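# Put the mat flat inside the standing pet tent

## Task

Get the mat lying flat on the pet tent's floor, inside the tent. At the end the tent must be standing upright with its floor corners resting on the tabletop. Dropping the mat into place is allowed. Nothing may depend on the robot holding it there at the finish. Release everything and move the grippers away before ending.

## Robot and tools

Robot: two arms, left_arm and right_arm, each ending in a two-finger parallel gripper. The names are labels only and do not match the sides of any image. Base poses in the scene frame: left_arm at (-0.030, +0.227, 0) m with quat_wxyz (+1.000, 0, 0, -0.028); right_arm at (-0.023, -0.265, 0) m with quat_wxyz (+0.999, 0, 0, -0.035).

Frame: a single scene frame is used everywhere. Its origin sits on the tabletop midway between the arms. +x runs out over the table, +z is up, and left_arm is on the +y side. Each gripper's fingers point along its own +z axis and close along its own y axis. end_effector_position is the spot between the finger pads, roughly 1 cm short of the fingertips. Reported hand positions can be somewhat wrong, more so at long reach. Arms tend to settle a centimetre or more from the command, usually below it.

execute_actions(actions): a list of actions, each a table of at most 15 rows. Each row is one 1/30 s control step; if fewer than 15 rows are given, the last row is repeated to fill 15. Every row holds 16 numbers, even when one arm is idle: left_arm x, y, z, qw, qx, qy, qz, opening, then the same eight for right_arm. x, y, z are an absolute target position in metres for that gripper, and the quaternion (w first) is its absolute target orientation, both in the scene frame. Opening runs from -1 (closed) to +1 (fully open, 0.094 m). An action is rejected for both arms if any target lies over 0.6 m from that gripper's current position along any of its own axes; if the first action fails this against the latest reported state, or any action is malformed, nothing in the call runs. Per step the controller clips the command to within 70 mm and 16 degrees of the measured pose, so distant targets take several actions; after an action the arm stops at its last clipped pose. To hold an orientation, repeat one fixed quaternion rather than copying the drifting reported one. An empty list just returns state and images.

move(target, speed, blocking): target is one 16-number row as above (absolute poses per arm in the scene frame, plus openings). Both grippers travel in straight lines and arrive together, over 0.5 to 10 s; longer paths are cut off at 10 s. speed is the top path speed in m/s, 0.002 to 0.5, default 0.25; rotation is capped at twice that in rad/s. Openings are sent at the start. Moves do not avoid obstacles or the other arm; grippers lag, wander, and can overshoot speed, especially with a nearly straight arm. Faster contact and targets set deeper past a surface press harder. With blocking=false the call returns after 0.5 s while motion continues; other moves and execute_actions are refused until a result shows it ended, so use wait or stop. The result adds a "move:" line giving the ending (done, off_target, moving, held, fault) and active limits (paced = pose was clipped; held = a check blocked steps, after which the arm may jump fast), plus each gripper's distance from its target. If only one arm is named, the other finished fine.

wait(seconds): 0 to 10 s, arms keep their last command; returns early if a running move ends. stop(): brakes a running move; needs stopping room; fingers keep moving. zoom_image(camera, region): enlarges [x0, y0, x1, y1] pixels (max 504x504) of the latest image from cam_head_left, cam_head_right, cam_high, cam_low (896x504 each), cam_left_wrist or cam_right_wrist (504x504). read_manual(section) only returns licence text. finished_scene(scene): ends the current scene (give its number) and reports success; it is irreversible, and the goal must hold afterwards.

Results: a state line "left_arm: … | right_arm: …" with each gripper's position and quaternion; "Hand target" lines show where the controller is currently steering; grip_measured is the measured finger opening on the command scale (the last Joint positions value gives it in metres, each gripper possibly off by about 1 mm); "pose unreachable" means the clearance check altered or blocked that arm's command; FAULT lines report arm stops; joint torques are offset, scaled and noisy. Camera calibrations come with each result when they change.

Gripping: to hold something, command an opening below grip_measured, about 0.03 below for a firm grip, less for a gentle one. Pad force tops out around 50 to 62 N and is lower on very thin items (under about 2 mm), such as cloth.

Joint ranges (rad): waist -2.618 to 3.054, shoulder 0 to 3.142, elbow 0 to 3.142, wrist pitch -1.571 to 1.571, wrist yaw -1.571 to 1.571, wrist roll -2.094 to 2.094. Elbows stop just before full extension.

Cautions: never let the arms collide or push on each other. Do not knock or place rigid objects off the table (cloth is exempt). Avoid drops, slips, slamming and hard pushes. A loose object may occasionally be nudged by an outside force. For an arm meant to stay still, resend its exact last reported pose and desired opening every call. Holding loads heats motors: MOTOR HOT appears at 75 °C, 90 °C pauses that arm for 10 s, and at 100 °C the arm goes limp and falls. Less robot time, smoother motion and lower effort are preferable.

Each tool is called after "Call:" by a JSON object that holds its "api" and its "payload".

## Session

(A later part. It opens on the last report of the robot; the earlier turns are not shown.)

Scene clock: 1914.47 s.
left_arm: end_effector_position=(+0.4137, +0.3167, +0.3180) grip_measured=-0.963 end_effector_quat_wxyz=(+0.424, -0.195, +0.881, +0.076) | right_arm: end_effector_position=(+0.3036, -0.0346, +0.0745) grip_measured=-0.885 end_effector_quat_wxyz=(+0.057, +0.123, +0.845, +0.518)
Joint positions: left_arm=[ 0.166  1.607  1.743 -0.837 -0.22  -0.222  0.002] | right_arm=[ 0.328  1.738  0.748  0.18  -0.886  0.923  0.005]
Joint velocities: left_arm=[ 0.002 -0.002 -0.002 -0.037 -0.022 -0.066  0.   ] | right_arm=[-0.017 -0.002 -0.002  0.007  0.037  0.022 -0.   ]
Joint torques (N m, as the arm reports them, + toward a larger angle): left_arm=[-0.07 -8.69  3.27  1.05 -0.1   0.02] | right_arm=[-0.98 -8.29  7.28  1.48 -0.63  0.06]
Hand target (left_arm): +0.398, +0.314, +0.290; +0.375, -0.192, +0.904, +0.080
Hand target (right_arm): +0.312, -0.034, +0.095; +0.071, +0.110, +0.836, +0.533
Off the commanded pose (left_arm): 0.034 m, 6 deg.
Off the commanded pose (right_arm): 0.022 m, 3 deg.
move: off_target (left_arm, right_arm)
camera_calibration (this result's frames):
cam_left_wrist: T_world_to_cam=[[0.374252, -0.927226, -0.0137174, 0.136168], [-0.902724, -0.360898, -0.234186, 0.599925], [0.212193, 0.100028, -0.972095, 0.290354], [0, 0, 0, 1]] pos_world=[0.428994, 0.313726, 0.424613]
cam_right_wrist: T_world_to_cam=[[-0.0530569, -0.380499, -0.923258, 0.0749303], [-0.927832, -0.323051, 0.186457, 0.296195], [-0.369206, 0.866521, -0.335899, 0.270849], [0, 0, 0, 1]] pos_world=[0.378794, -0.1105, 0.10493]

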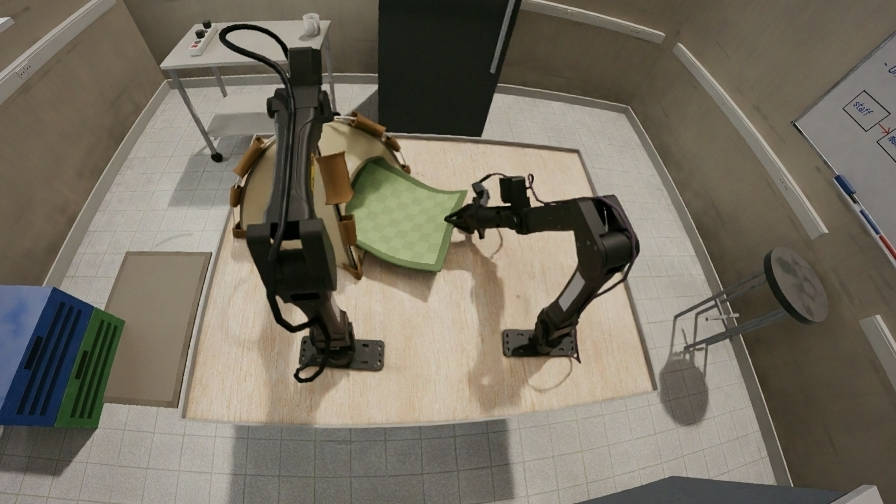

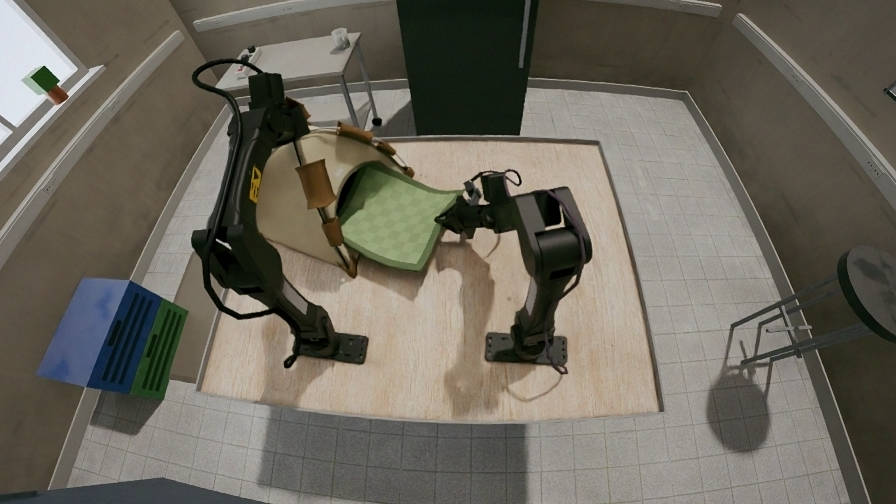

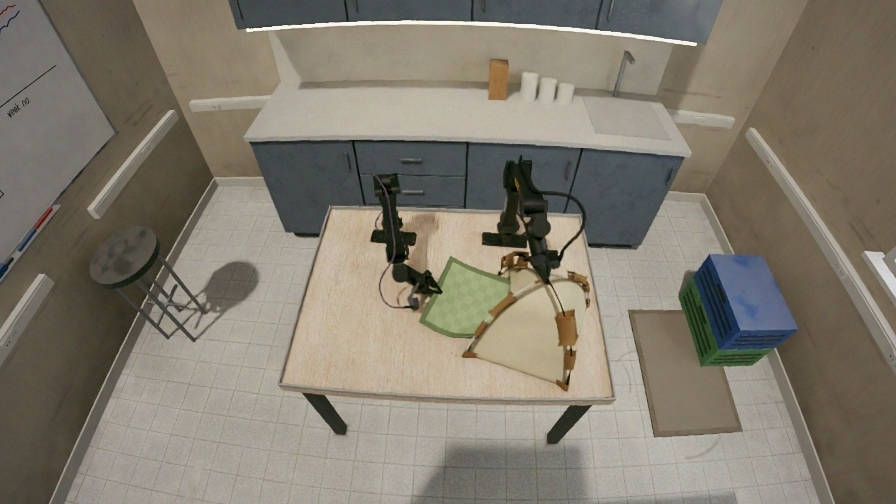

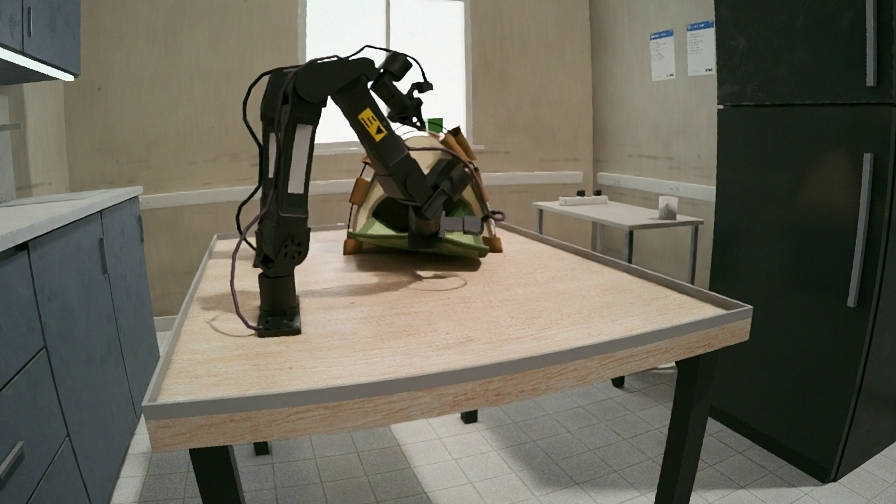

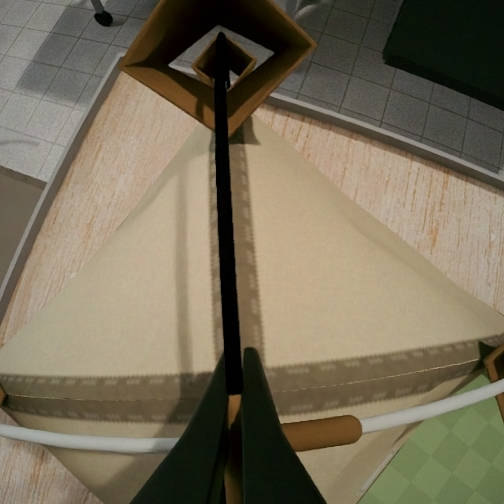

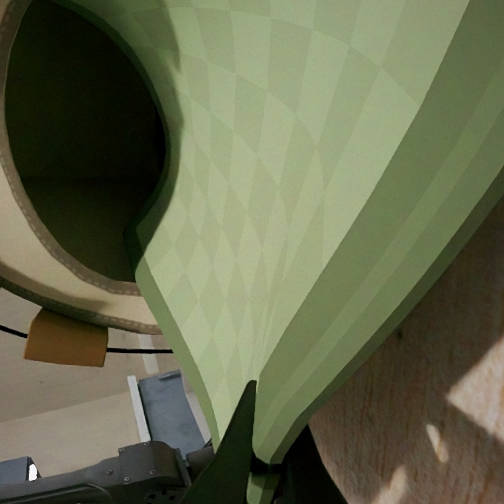

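Call:
{"api": "move", "payload": {"target": [0.398,0.314,0.288,0.3743,-0.1921,0.9037,0.0796,-0.975,0.318,-0.034,0.100,0.0234,0.0368,0.8426,0.5368,-0.915], "speed": 0.06}}

Scene clock: 1924.20 s.
left_arm: end_effector_position=(+0.4146, +0.3168, +0.3190) grip_measured=-0.963 end_effector_quat_wxyz=(+0.427, -0.195, +0.880, +0.076) | right_arm: end_effector_position=(+0.3123, -0.0350, +0.0885) grip_measured=-0.885 end_effector_quat_wxyz=(+0.021, +0.050, +0.851, +0.523)
Joint positions: left_arm=[ 0.166  1.607  1.743 -0.831 -0.22  -0.222  0.002] | right_arm=[ 0.287  1.82   0.965 -0.167 -1.012  0.643  0.005]
Joint velocities: left_arm=[ 0.002 -0.012 -0.012 -0.037 -0.022  0.007  0.   ] | right_arm=[-0.007 -0.002  0.002 -0.022 -0.051 -0.037 -0.   ]
Joint torques (N m, as the arm reports them, + toward a larger angle): left_arm=[-0.06 -8.7   3.3   1.   -0.09  0.03] | right_arm=[-0.76 -6.84  7.61  1.08 -0.78 -0.2 ]
Hand target (left_arm): +0.398, +0.314, +0.290; +0.375, -0.191, +0.904, +0.080
Hand target (right_arm): +0.318, -0.034, +0.100; +0.024, +0.037, +0.842, +0.537
Off the commanded pose (left_arm): 0.035 m, 7 deg.
Off the commanded pose (right_arm): 0.013 m, 2 deg.
move: off_target (left_arm, right_arm)
camera_calibration (this result's frames):
cam_left_wrist: T_world_to_cam=[[0.374321, -0.927218, -0.0122772, 0.135465], [-0.901467, -0.360758, -0.239187, 0.601975], [0.21735, 0.1006, -0.970896, 0.288438], [0, 0, 0, 1]] pos_world=[0.429262, 0.313756, 0.425691]
cam_right_wrist: T_world_to_cam=[[0.0245815, -0.379852, -0.924721, 0.0640245], [-0.865544, -0.470939, 0.170442, 0.278315], [-0.50023, 0.796196, -0.340355, 0.317975], [0, 0, 0, 1]] pos_world=[0.398381, -0.0977814, 0.119993]

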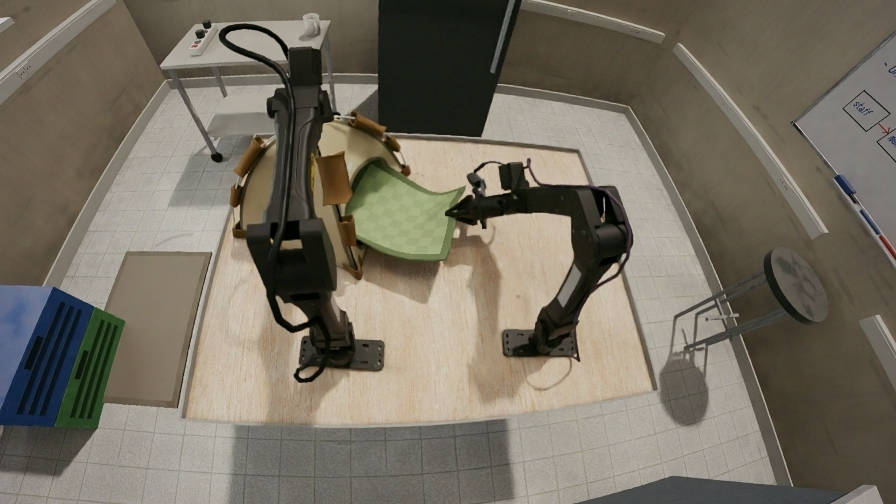

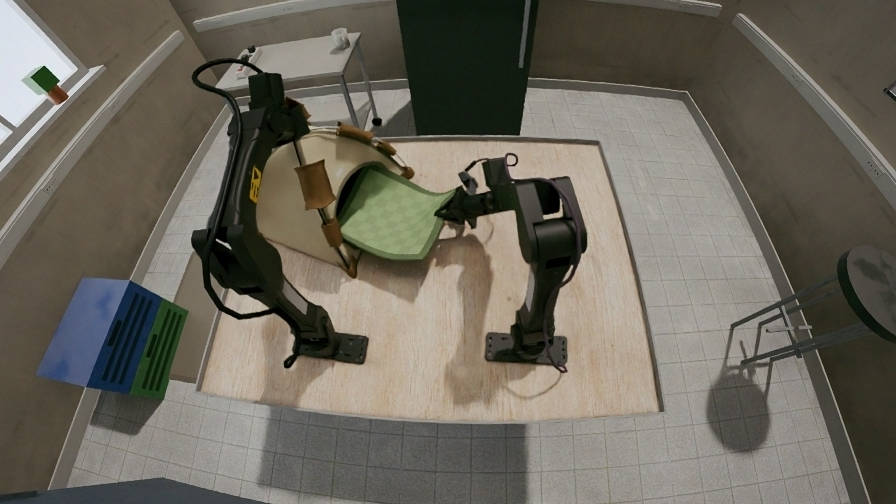

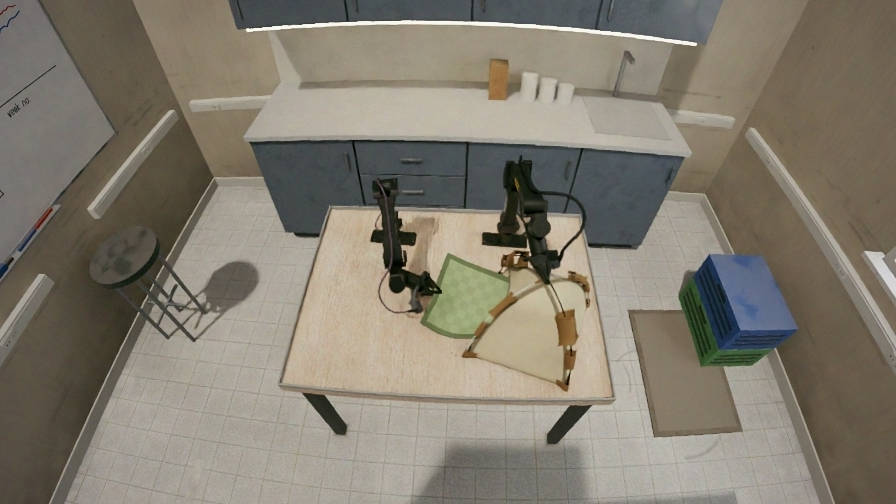

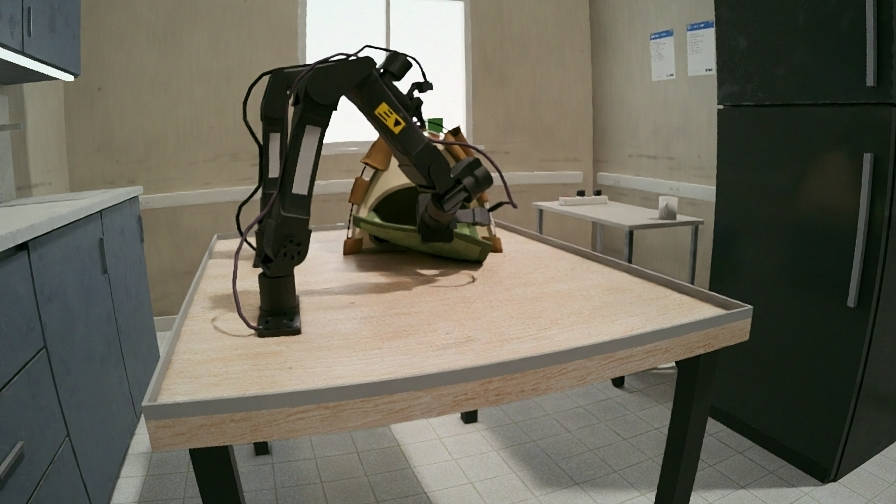

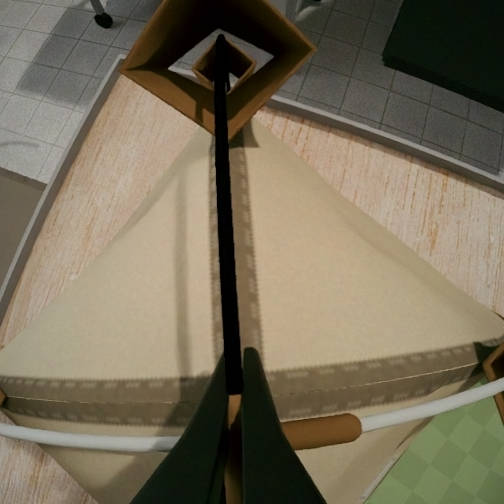

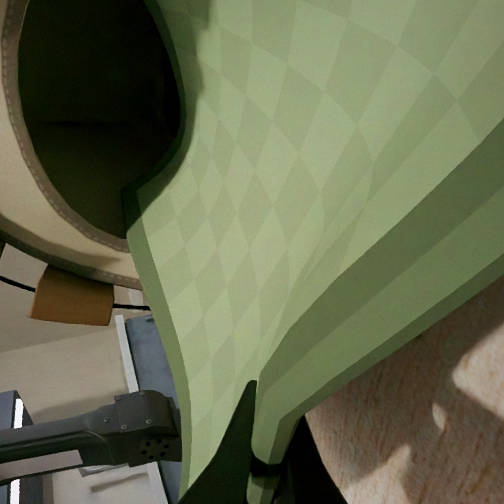

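Call:
{"api": "zoom_image", "payload": {"camera": "cam_head_right", "region": [320, 140, 480, 290]}}

Call:
{"api": "zoom_image", "payload": {"camera": "cam_low", "region": [330, 150, 520, 280]}}

Region (320, 140, 480, 290) of cam_head_right's 896x504 image, scaled by 3.150, with more detail than that image has; it fills the top 472 rows of this view, and the rest is white.

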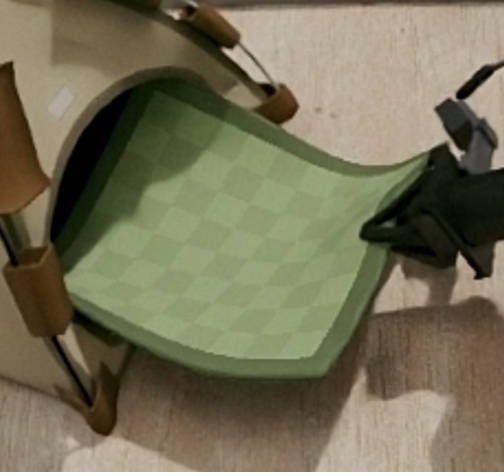

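Region (330, 150, 520, 280) of cam_low's 896x504 image, scaled by 2.653, with more detail than that image has; it fills the top 345 rows of this view, and the rest is white.

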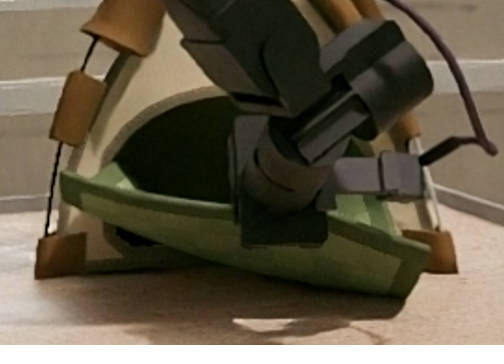

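Call:
{"api": "move", "payload": {"target": [0.398,0.314,0.288,0.3743,-0.1921,0.9037,0.0796,-0.975,0.318,-0.052,0.038,0.0600,0.0856,0.8147,0.5704,-0.915], "speed": 0.06}}

Scene clock: 1936.33 s.
left_arm: end_effector_position=(+0.4146, +0.3168, +0.3190) grip_measured=-0.963 end_effector_quat_wxyz=(+0.427, -0.195, +0.880, +0.076) | right_arm: end_effector_position=(+0.3200, -0.0484, +0.0386) grip_measured=-0.885 end_effector_quat_wxyz=(+0.056, +0.088, +0.819, +0.564)
Joint positions: left_arm=[ 0.166  1.607  1.743 -0.831 -0.22  -0.222  0.002] | right_arm=[ 0.237  1.972  0.76   0.402 -1.054  0.839  0.005]
Joint velocities: left_arm=[-0.002 -0.002 -0.012 -0.051  0.037 -0.051  0.   ] | right_arm=[ 0.002 -0.027 -0.002  0.037  0.037 -0.066 -0.001]
Joint torques (N m, as the arm reports them, + toward a larger angle): left_arm=[-0.15 -8.62  3.43  1.   -0.09  0.05] | right_arm=[-0.99 -6.96  2.61  1.77 -0.57  0.03]
Hand target (left_arm): +0.398, +0.314, +0.290; +0.375, -0.191, +0.904, +0.080
Hand target (right_arm): +0.318, -0.052, +0.038; +0.060, +0.086, +0.815, +0.570
Off the commanded pose (left_arm): 0.035 m, 7 deg.
Off the commanded pose (right_arm): 0.004 m, 1 deg.
move: off_target (left_arm)
camera_calibration (this result's frames):
cam_left_wrist: T_world_to_cam=[[0.374321, -0.927218, -0.0122772, 0.135465], [-0.901467, -0.360758, -0.239187, 0.601975], [0.21735, 0.1006, -0.970896, 0.288438], [0, 0, 0, 1]] pos_world=[0.429262, 0.313756, 0.425691]
cam_right_wrist: T_world_to_cam=[[0.0134344, -0.286807, -0.957894, 0.0219147], [-0.913588, -0.392897, 0.104826, 0.308893], [-0.406419, 0.873713, -0.267302, 0.286464], [0, 0, 0, 1]] pos_world=[0.398331, -0.122639, 0.0651843]

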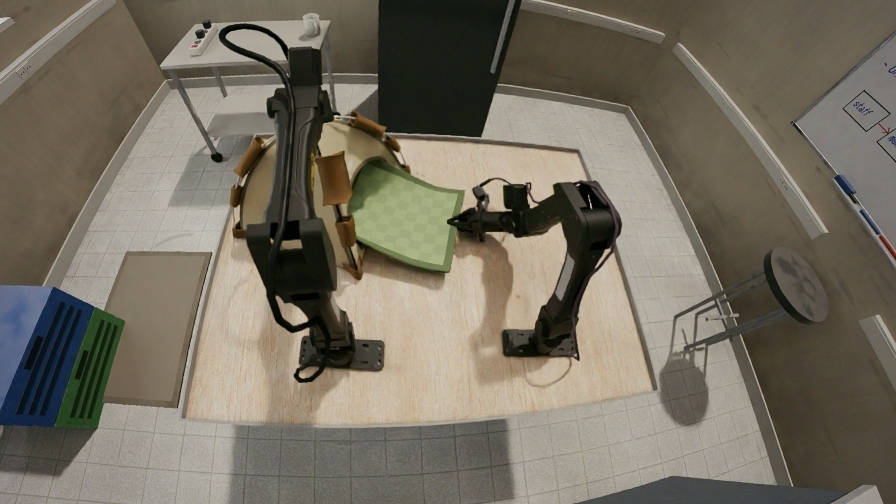

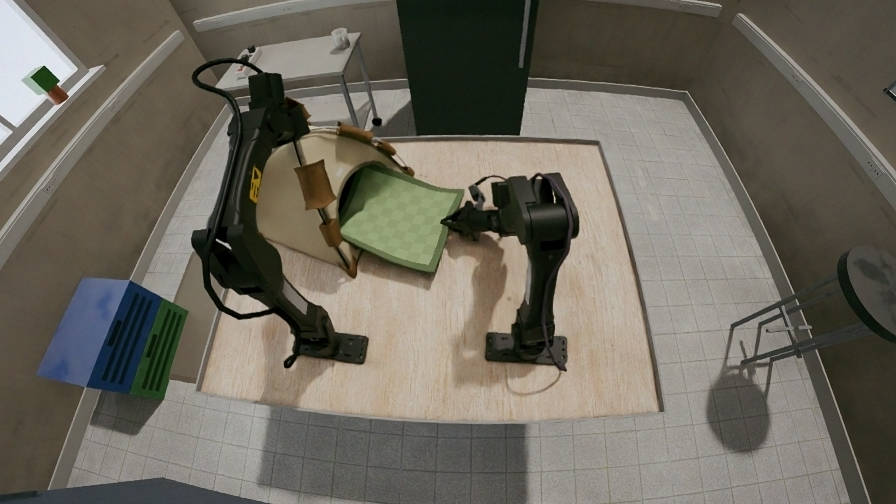

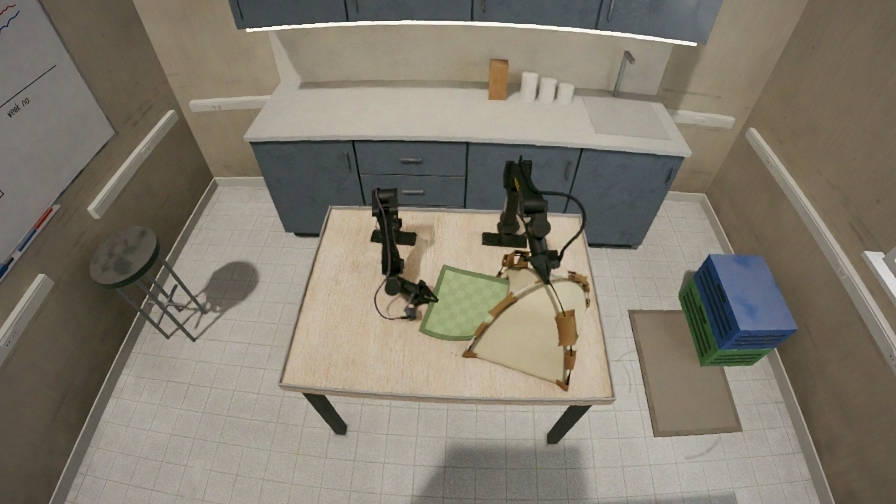

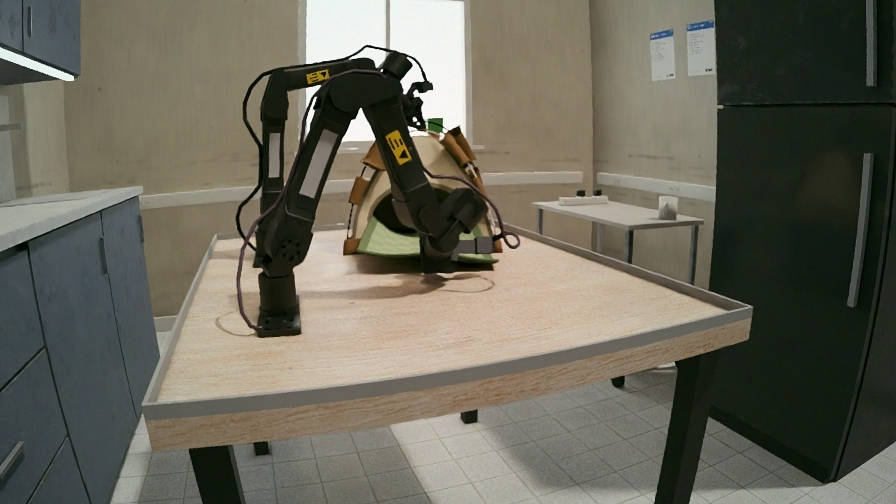

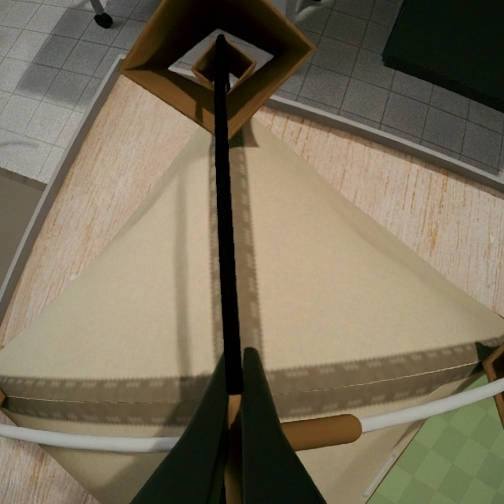

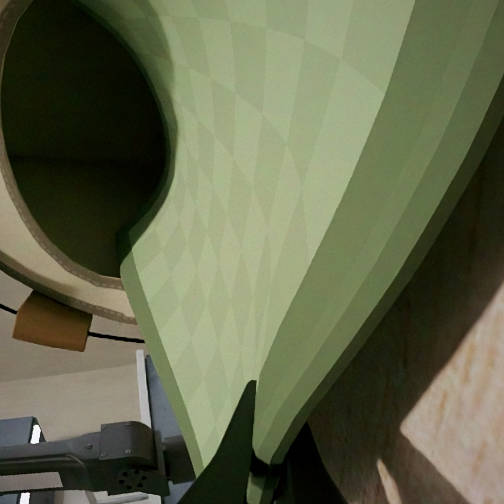

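Call:
{"api": "move", "payload": {"target": [0.398,0.314,0.288,0.3743,-0.1921,0.9037,0.0796,-0.975,0.339,0.006,0.044,0.0600,0.0856,0.8147,0.5704,-0.915], "speed": 0.035}}

Scene clock: 1940.90 s.
left_arm: end_effector_position=(+0.4146, +0.3168, +0.3191) grip_measured=-0.963 end_effector_quat_wxyz=(+0.427, -0.195, +0.880, +0.076) | right_arm: end_effector_position=(+0.3314, -0.0057, +0.0325) grip_measured=-0.885 end_effector_quat_wxyz=(+0.047, +0.111, +0.821, +0.557)
Joint positions: left_arm=[ 0.166  1.607  1.743 -0.831 -0.22  -0.222  0.002] | right_arm=[ 0.364  2.041  0.816  0.537 -0.941  1.035  0.005]
Joint velocities: left_arm=[ 0.012 -0.002 -0.002 -0.007  0.007 -0.022  0.   ] | right_arm=[-0.012  0.012  0.007  0.007  0.022  0.066  0.   ]
Joint torques (N m, as the arm reports them, + toward a larger angle): left_arm=[-0.11 -8.67  3.38  1.01 -0.09  0.03] | right_arm=[ 1.53 -7.51  6.67  1.99 -0.44  0.03]
Hand target (left_arm): +0.399, +0.314, +0.290; +0.375, -0.191, +0.904, +0.080
Hand target (right_arm): +0.337, +0.006, +0.044; +0.060, +0.086, +0.815, +0.571
Off the commanded pose (left_arm): 0.035 m, 7 deg.
Off the commanded pose (right_arm): 0.018 m, 4 deg.
move: off_target (left_arm, right_arm)
camera_calibration (this result's frames):
cam_left_wrist: T_world_to_cam=[[0.374325, -0.927218, -0.0121743, 0.135415], [-0.901376, -0.360748, -0.239544, 0.602121], [0.217718, 0.100641, -0.970809, 0.2883], [0, 0, 0, 1]] pos_world=[0.42928, 0.313758, 0.425768]
cam_right_wrist: T_world_to_cam=[[-0.0353809, -0.294563, -0.954977, 0.0442606], [-0.918969, -0.365938, 0.146921, 0.337271], [-0.392739, 0.882792, -0.257747, 0.247308], [0, 0, 0, 1]] pos_world=[0.408635, -0.0818634, 0.0564587]

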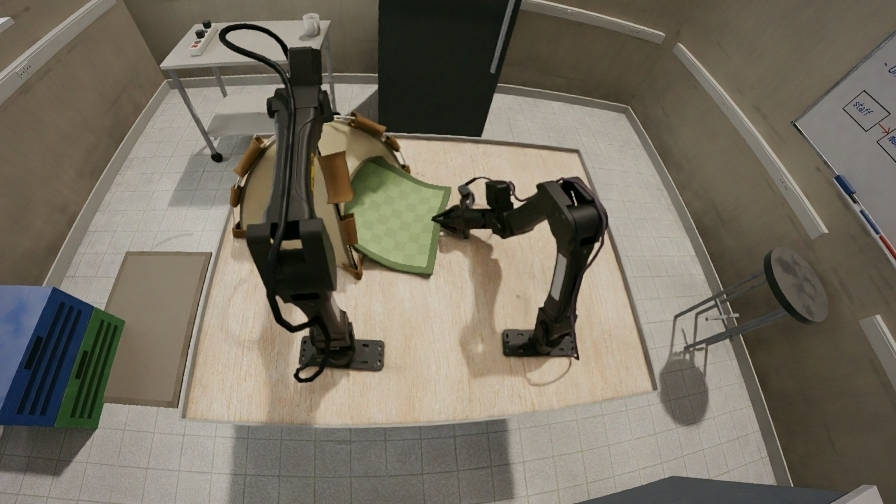

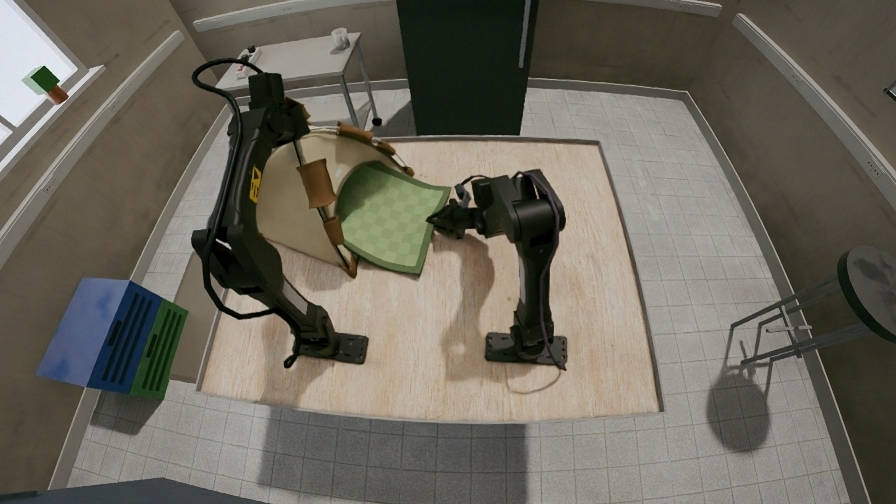

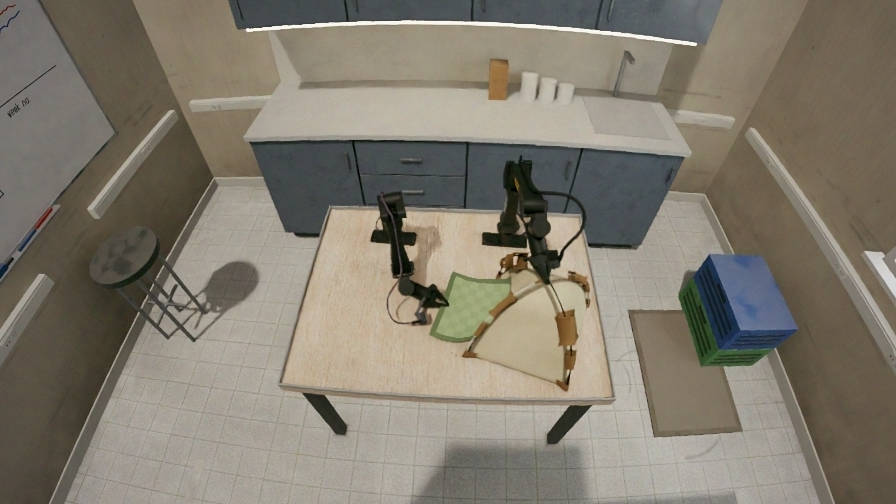

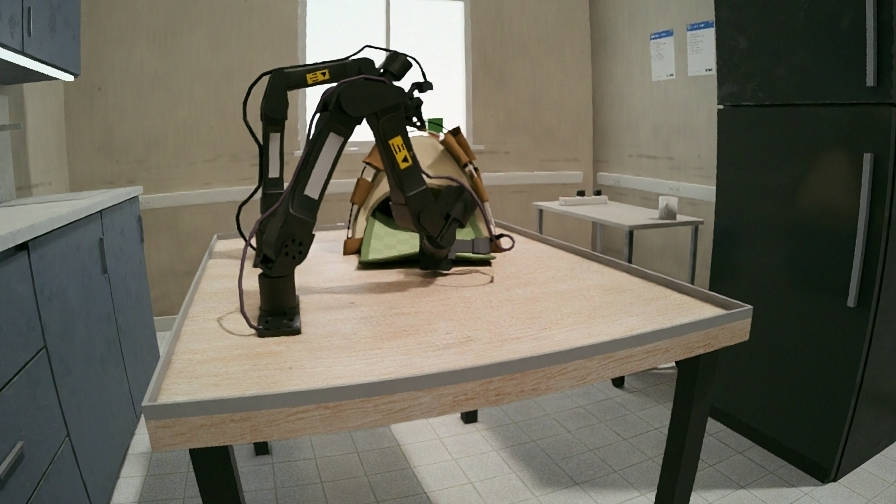

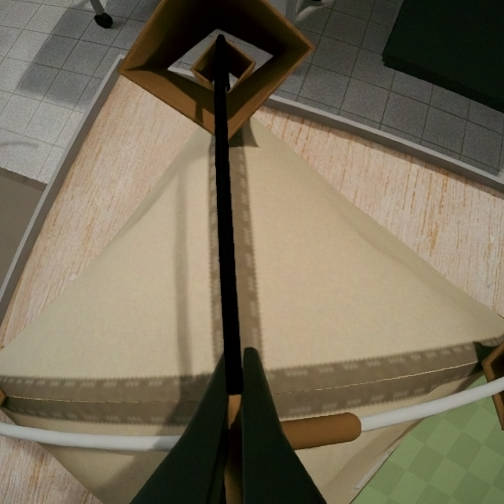

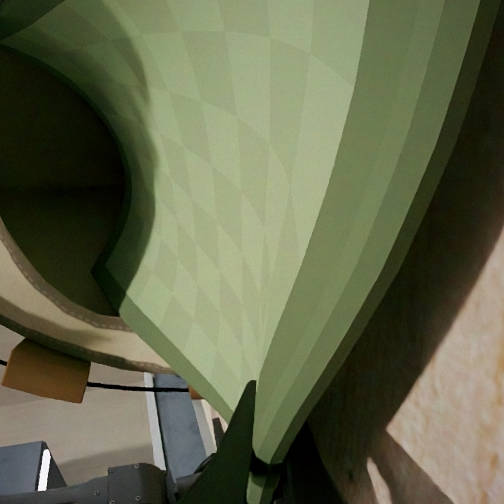

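Call:
{"api": "zoom_image", "payload": {"camera": "cam_head_right", "region": [320, 140, 480, 290]}}

Call:
{"api": "zoom_image", "payload": {"camera": "cam_head_left", "region": [320, 130, 480, 290]}}

Region (320, 140, 480, 290) of cam_head_right's 896x504 image, scaled by 3.150, with more detail than that image has; it fills the top 472 rows of this view, and the rest is white.

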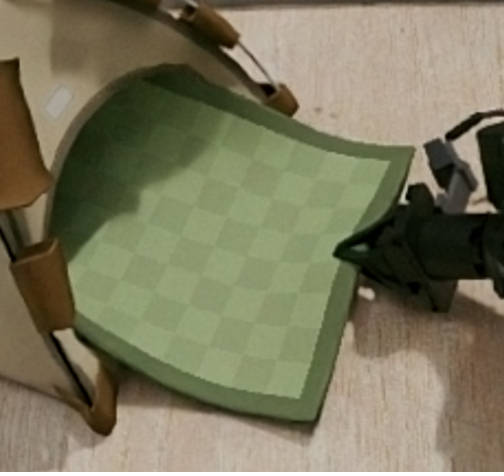

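Region (320, 130, 480, 290) of cam_head_left's 896x504 image, scaled by 3.150, with more detail than that image has.

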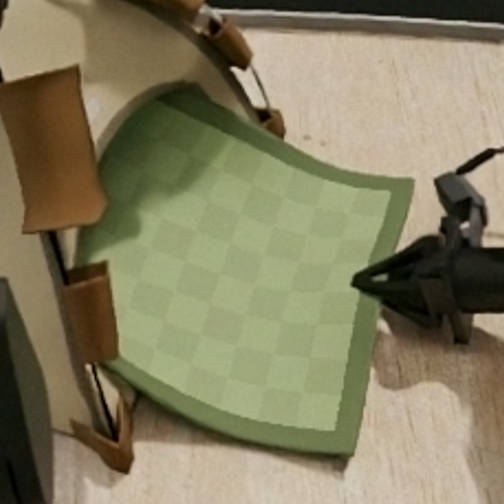

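Call:
{"api": "execute_actions", "payload": {"actions": [[[0.410,0.316,0.312,0.40,-0.194,0.892,0.078,-0.5,0.334,-0.004,0.045,0.0600,0.0856,0.8147,0.5704,-0.915]]]}}

Call:
{"api": "move", "payload": {"target": [0.372,0.300,0.385,0.3743,-0.1921,0.9037,0.0796,-0.5,0.324,-0.034,0.058,0.0947,0.1352,0.8080,0.5657,-0.915], "speed": 0.1}}

Scene clock: 1966.33 s.
left_arm: end_effector_position=(+0.4109, +0.3164, +0.3192) grip_measured=-0.501 end_effector_quat_wxyz=(+0.419, -0.195, +0.884, +0.076) | right_arm: end_effector_position=(+0.3312, -0.0053, +0.0330) grip_measured=-0.885 end_effector_quat_wxyz=(+0.050, +0.106, +0.821, +0.558)
Joint positions: left_arm=[ 0.166  1.608  1.76  -0.863 -0.22  -0.222  0.023] | right_arm=[ 0.364  2.041  0.816  0.539 -0.944  1.025  0.005]
Joint velocities: left_arm=[-0.017  0.002 -0.007 -0.007  0.037  0.051  0.001] | right_arm=[ 0.022 -0.007  0.007  0.007 -0.022  0.037 -0.001]
Joint torques (N m, as the arm reports them, + toward a larger angle): left_arm=[-0.01 -6.69  9.13  1.36 -0.09  0.03] | right_arm=[-0.45 -9.08  4.71  1.81 -0.6  -0.15]
Hand target (left_arm): +0.410, +0.316, +0.312; +0.401, -0.194, +0.892, +0.078
Hand target (right_arm): +0.334, -0.004, +0.045; +0.060, +0.086, +0.815, +0.570
Off the commanded pose (left_arm): 0.007 m, 2 deg.
Off the commanded pose (right_arm): 0.012 m, 3 deg.
camera_calibration (this result's frames):
cam_left_wrist: T_world_to_cam=[[0.374072, -0.927246, -0.016905, 0.138048], [-0.905411, -0.361196, -0.223089, 0.595193], [0.200752, 0.0987572, -0.974652, 0.298048], [0, 0, 0, 1]] pos_world=[0.42742, 0.313551, 0.425608]
cam_right_wrist: T_world_to_cam=[[-0.0237861, -0.294134, -0.955468, 0.0410298], [-0.918073, -0.371864, 0.137331, 0.337133], [-0.395697, 0.880456, -0.261191, 0.24817], [0, 0, 0, 1]] pos_world=[0.408689, -0.0810668, 0.0577238]

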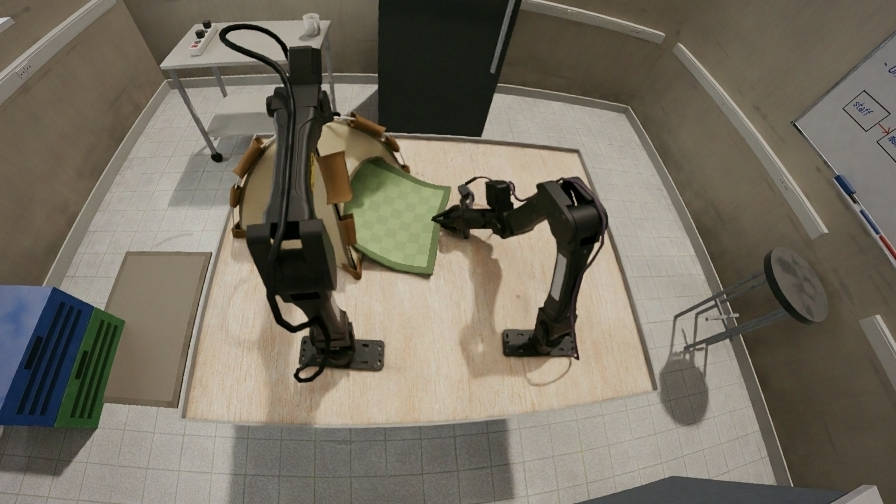

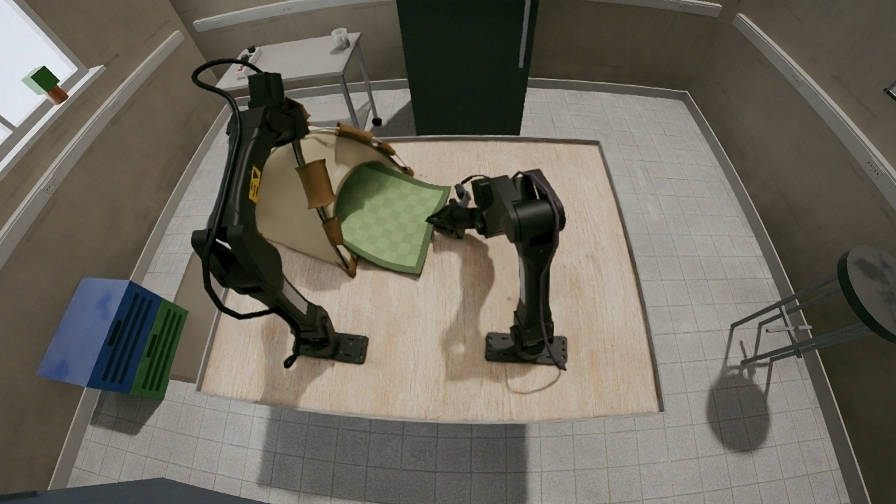

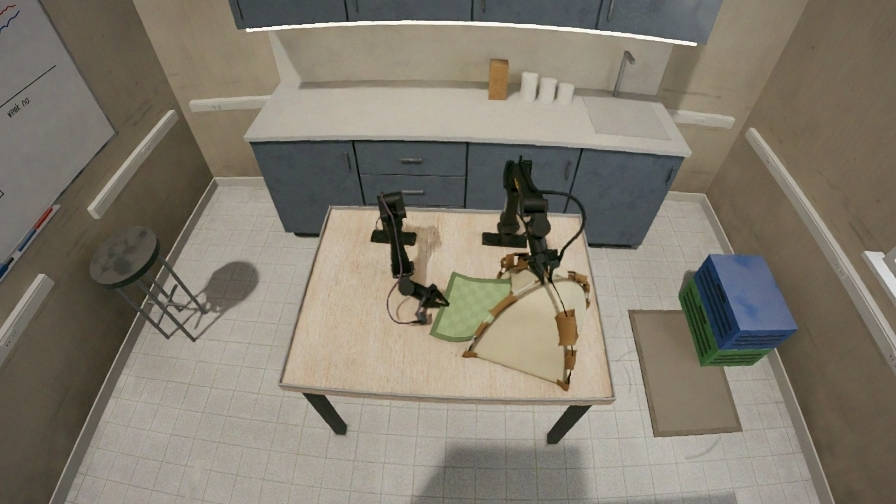

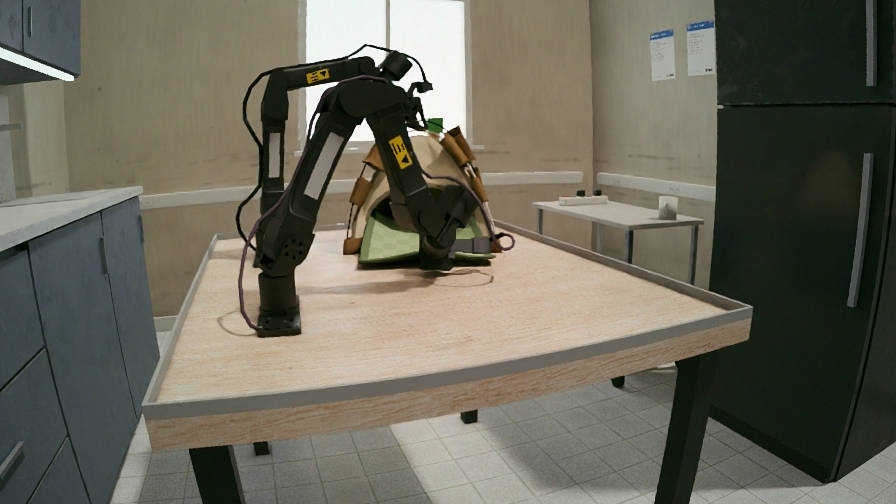

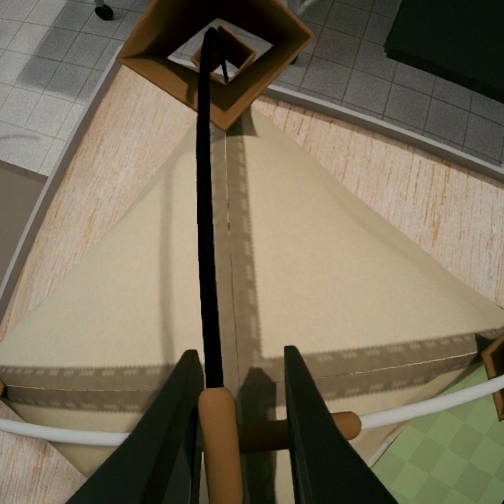

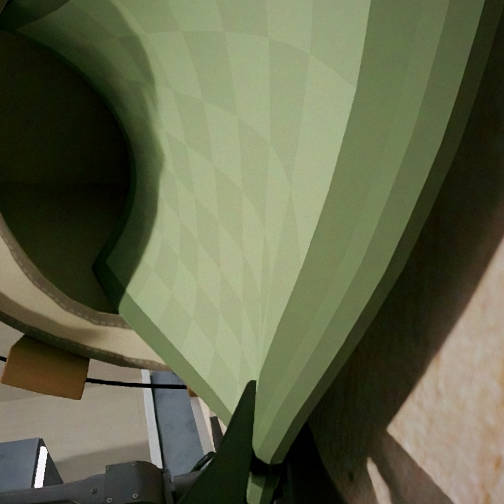

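Scene clock: 1967.87 s.
left_arm: end_effector_position=(+0.3733, +0.3008, +0.3870) grip_measured=-0.501 end_effector_quat_wxyz=(+0.381, -0.189, +0.902, +0.075) | right_arm: end_effector_position=(+0.3199, -0.0288, +0.0484) grip_measured=-0.885 end_effector_quat_wxyz=(+0.071, +0.140, +0.814, +0.560)
Joint positions: left_arm=[ 0.134  1.738  2.308 -1.369 -0.23  -0.242  0.023] | right_arm=[ 0.322  1.921  0.688  0.592 -0.919  1.079  0.005]
Joint velocities: left_arm=[ 0.007  0.012  0.002 -0.037 -0.007 -0.022  0.   ] | right_arm=[-0.002  0.012 -0.027 -0.051  0.051  0.081 -0.   ]
Joint torques (N m, as the arm reports them, + toward a larger angle): left_arm=[-0.65 -6.61  7.94  1.4  -0.27 -0.11] | right_arm=[-1.15 -9.07  2.85  2.1  -0.23  0.01]
Hand target (left_arm): +0.373, +0.300, +0.386; +0.375, -0.191, +0.903, +0.080
Hand target (right_arm): +0.324, -0.034, +0.058; +0.094, +0.136, +0.808, +0.565
Off the commanded pose (left_arm): 0.002 m, 1 deg.
Off the commanded pose (right_arm): 0.012 m, 3 deg.
move: off_target (right_arm)
camera_calibration (this result's frames):
cam_left_wrist: T_world_to_cam=[[0.360788, -0.932044, -0.0335442, 0.151647], [-0.924741, -0.352824, -0.142723, 0.544179], [0.121189, 0.0825123, -0.989194, 0.413433], [0, 0, 0, 1]] pos_world=[0.398409, 0.299228, 0.491719]
cam_right_wrist: T_world_to_cam=[[-0.0484216, -0.281801, -0.95825, 0.0569199], [-0.945057, -0.297603, 0.135274, 0.326839], [-0.323299, 0.912152, -0.251908, 0.245662], [0, 0, 0, 1]] pos_world=[0.39106, -0.110773, 0.072215]

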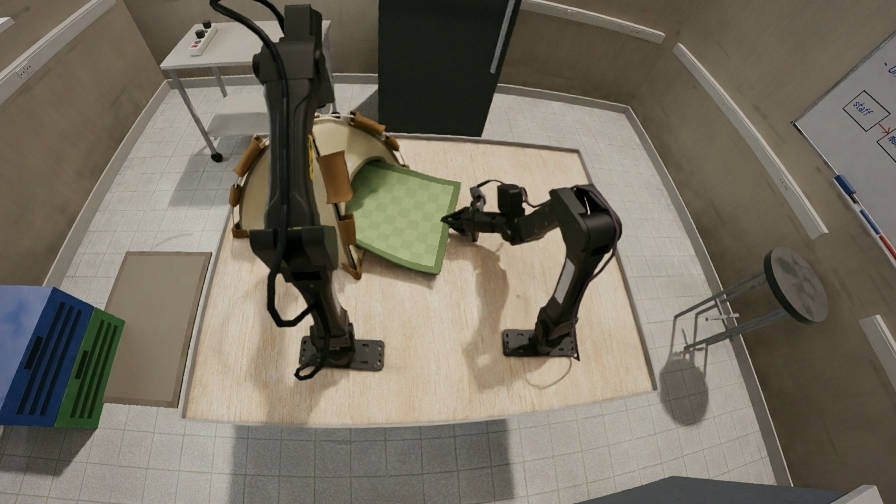

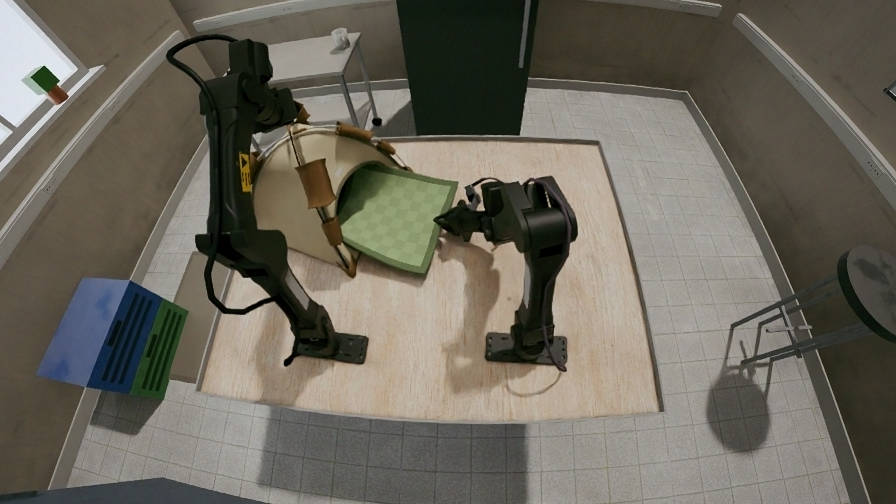

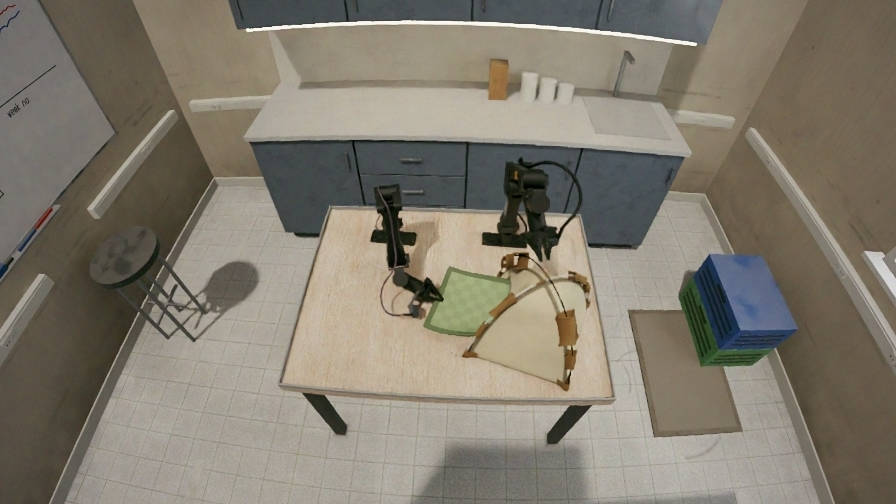

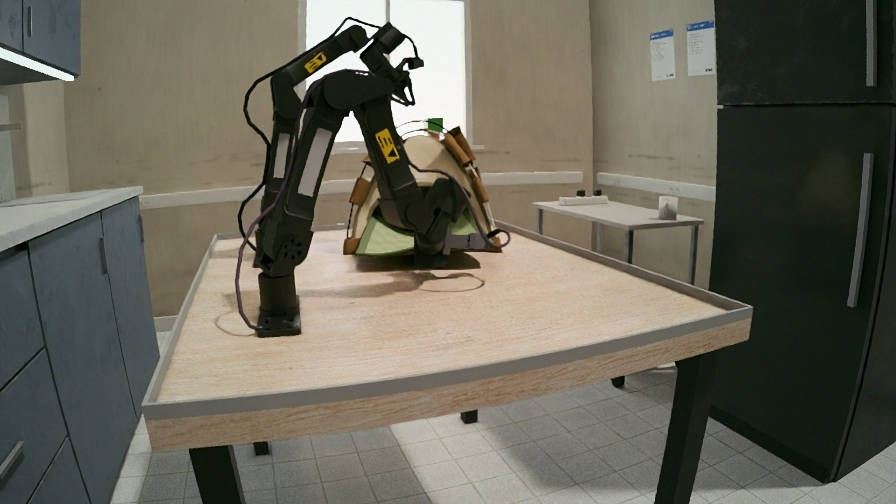

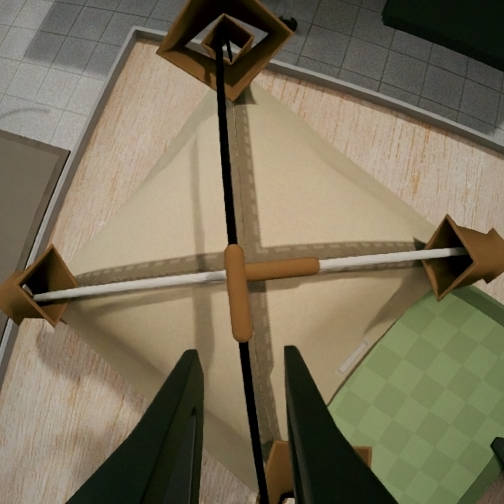

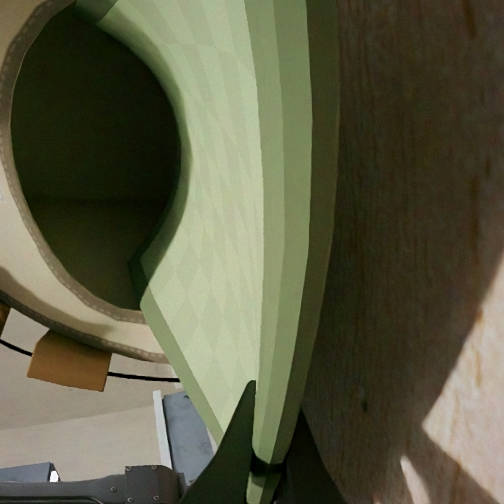

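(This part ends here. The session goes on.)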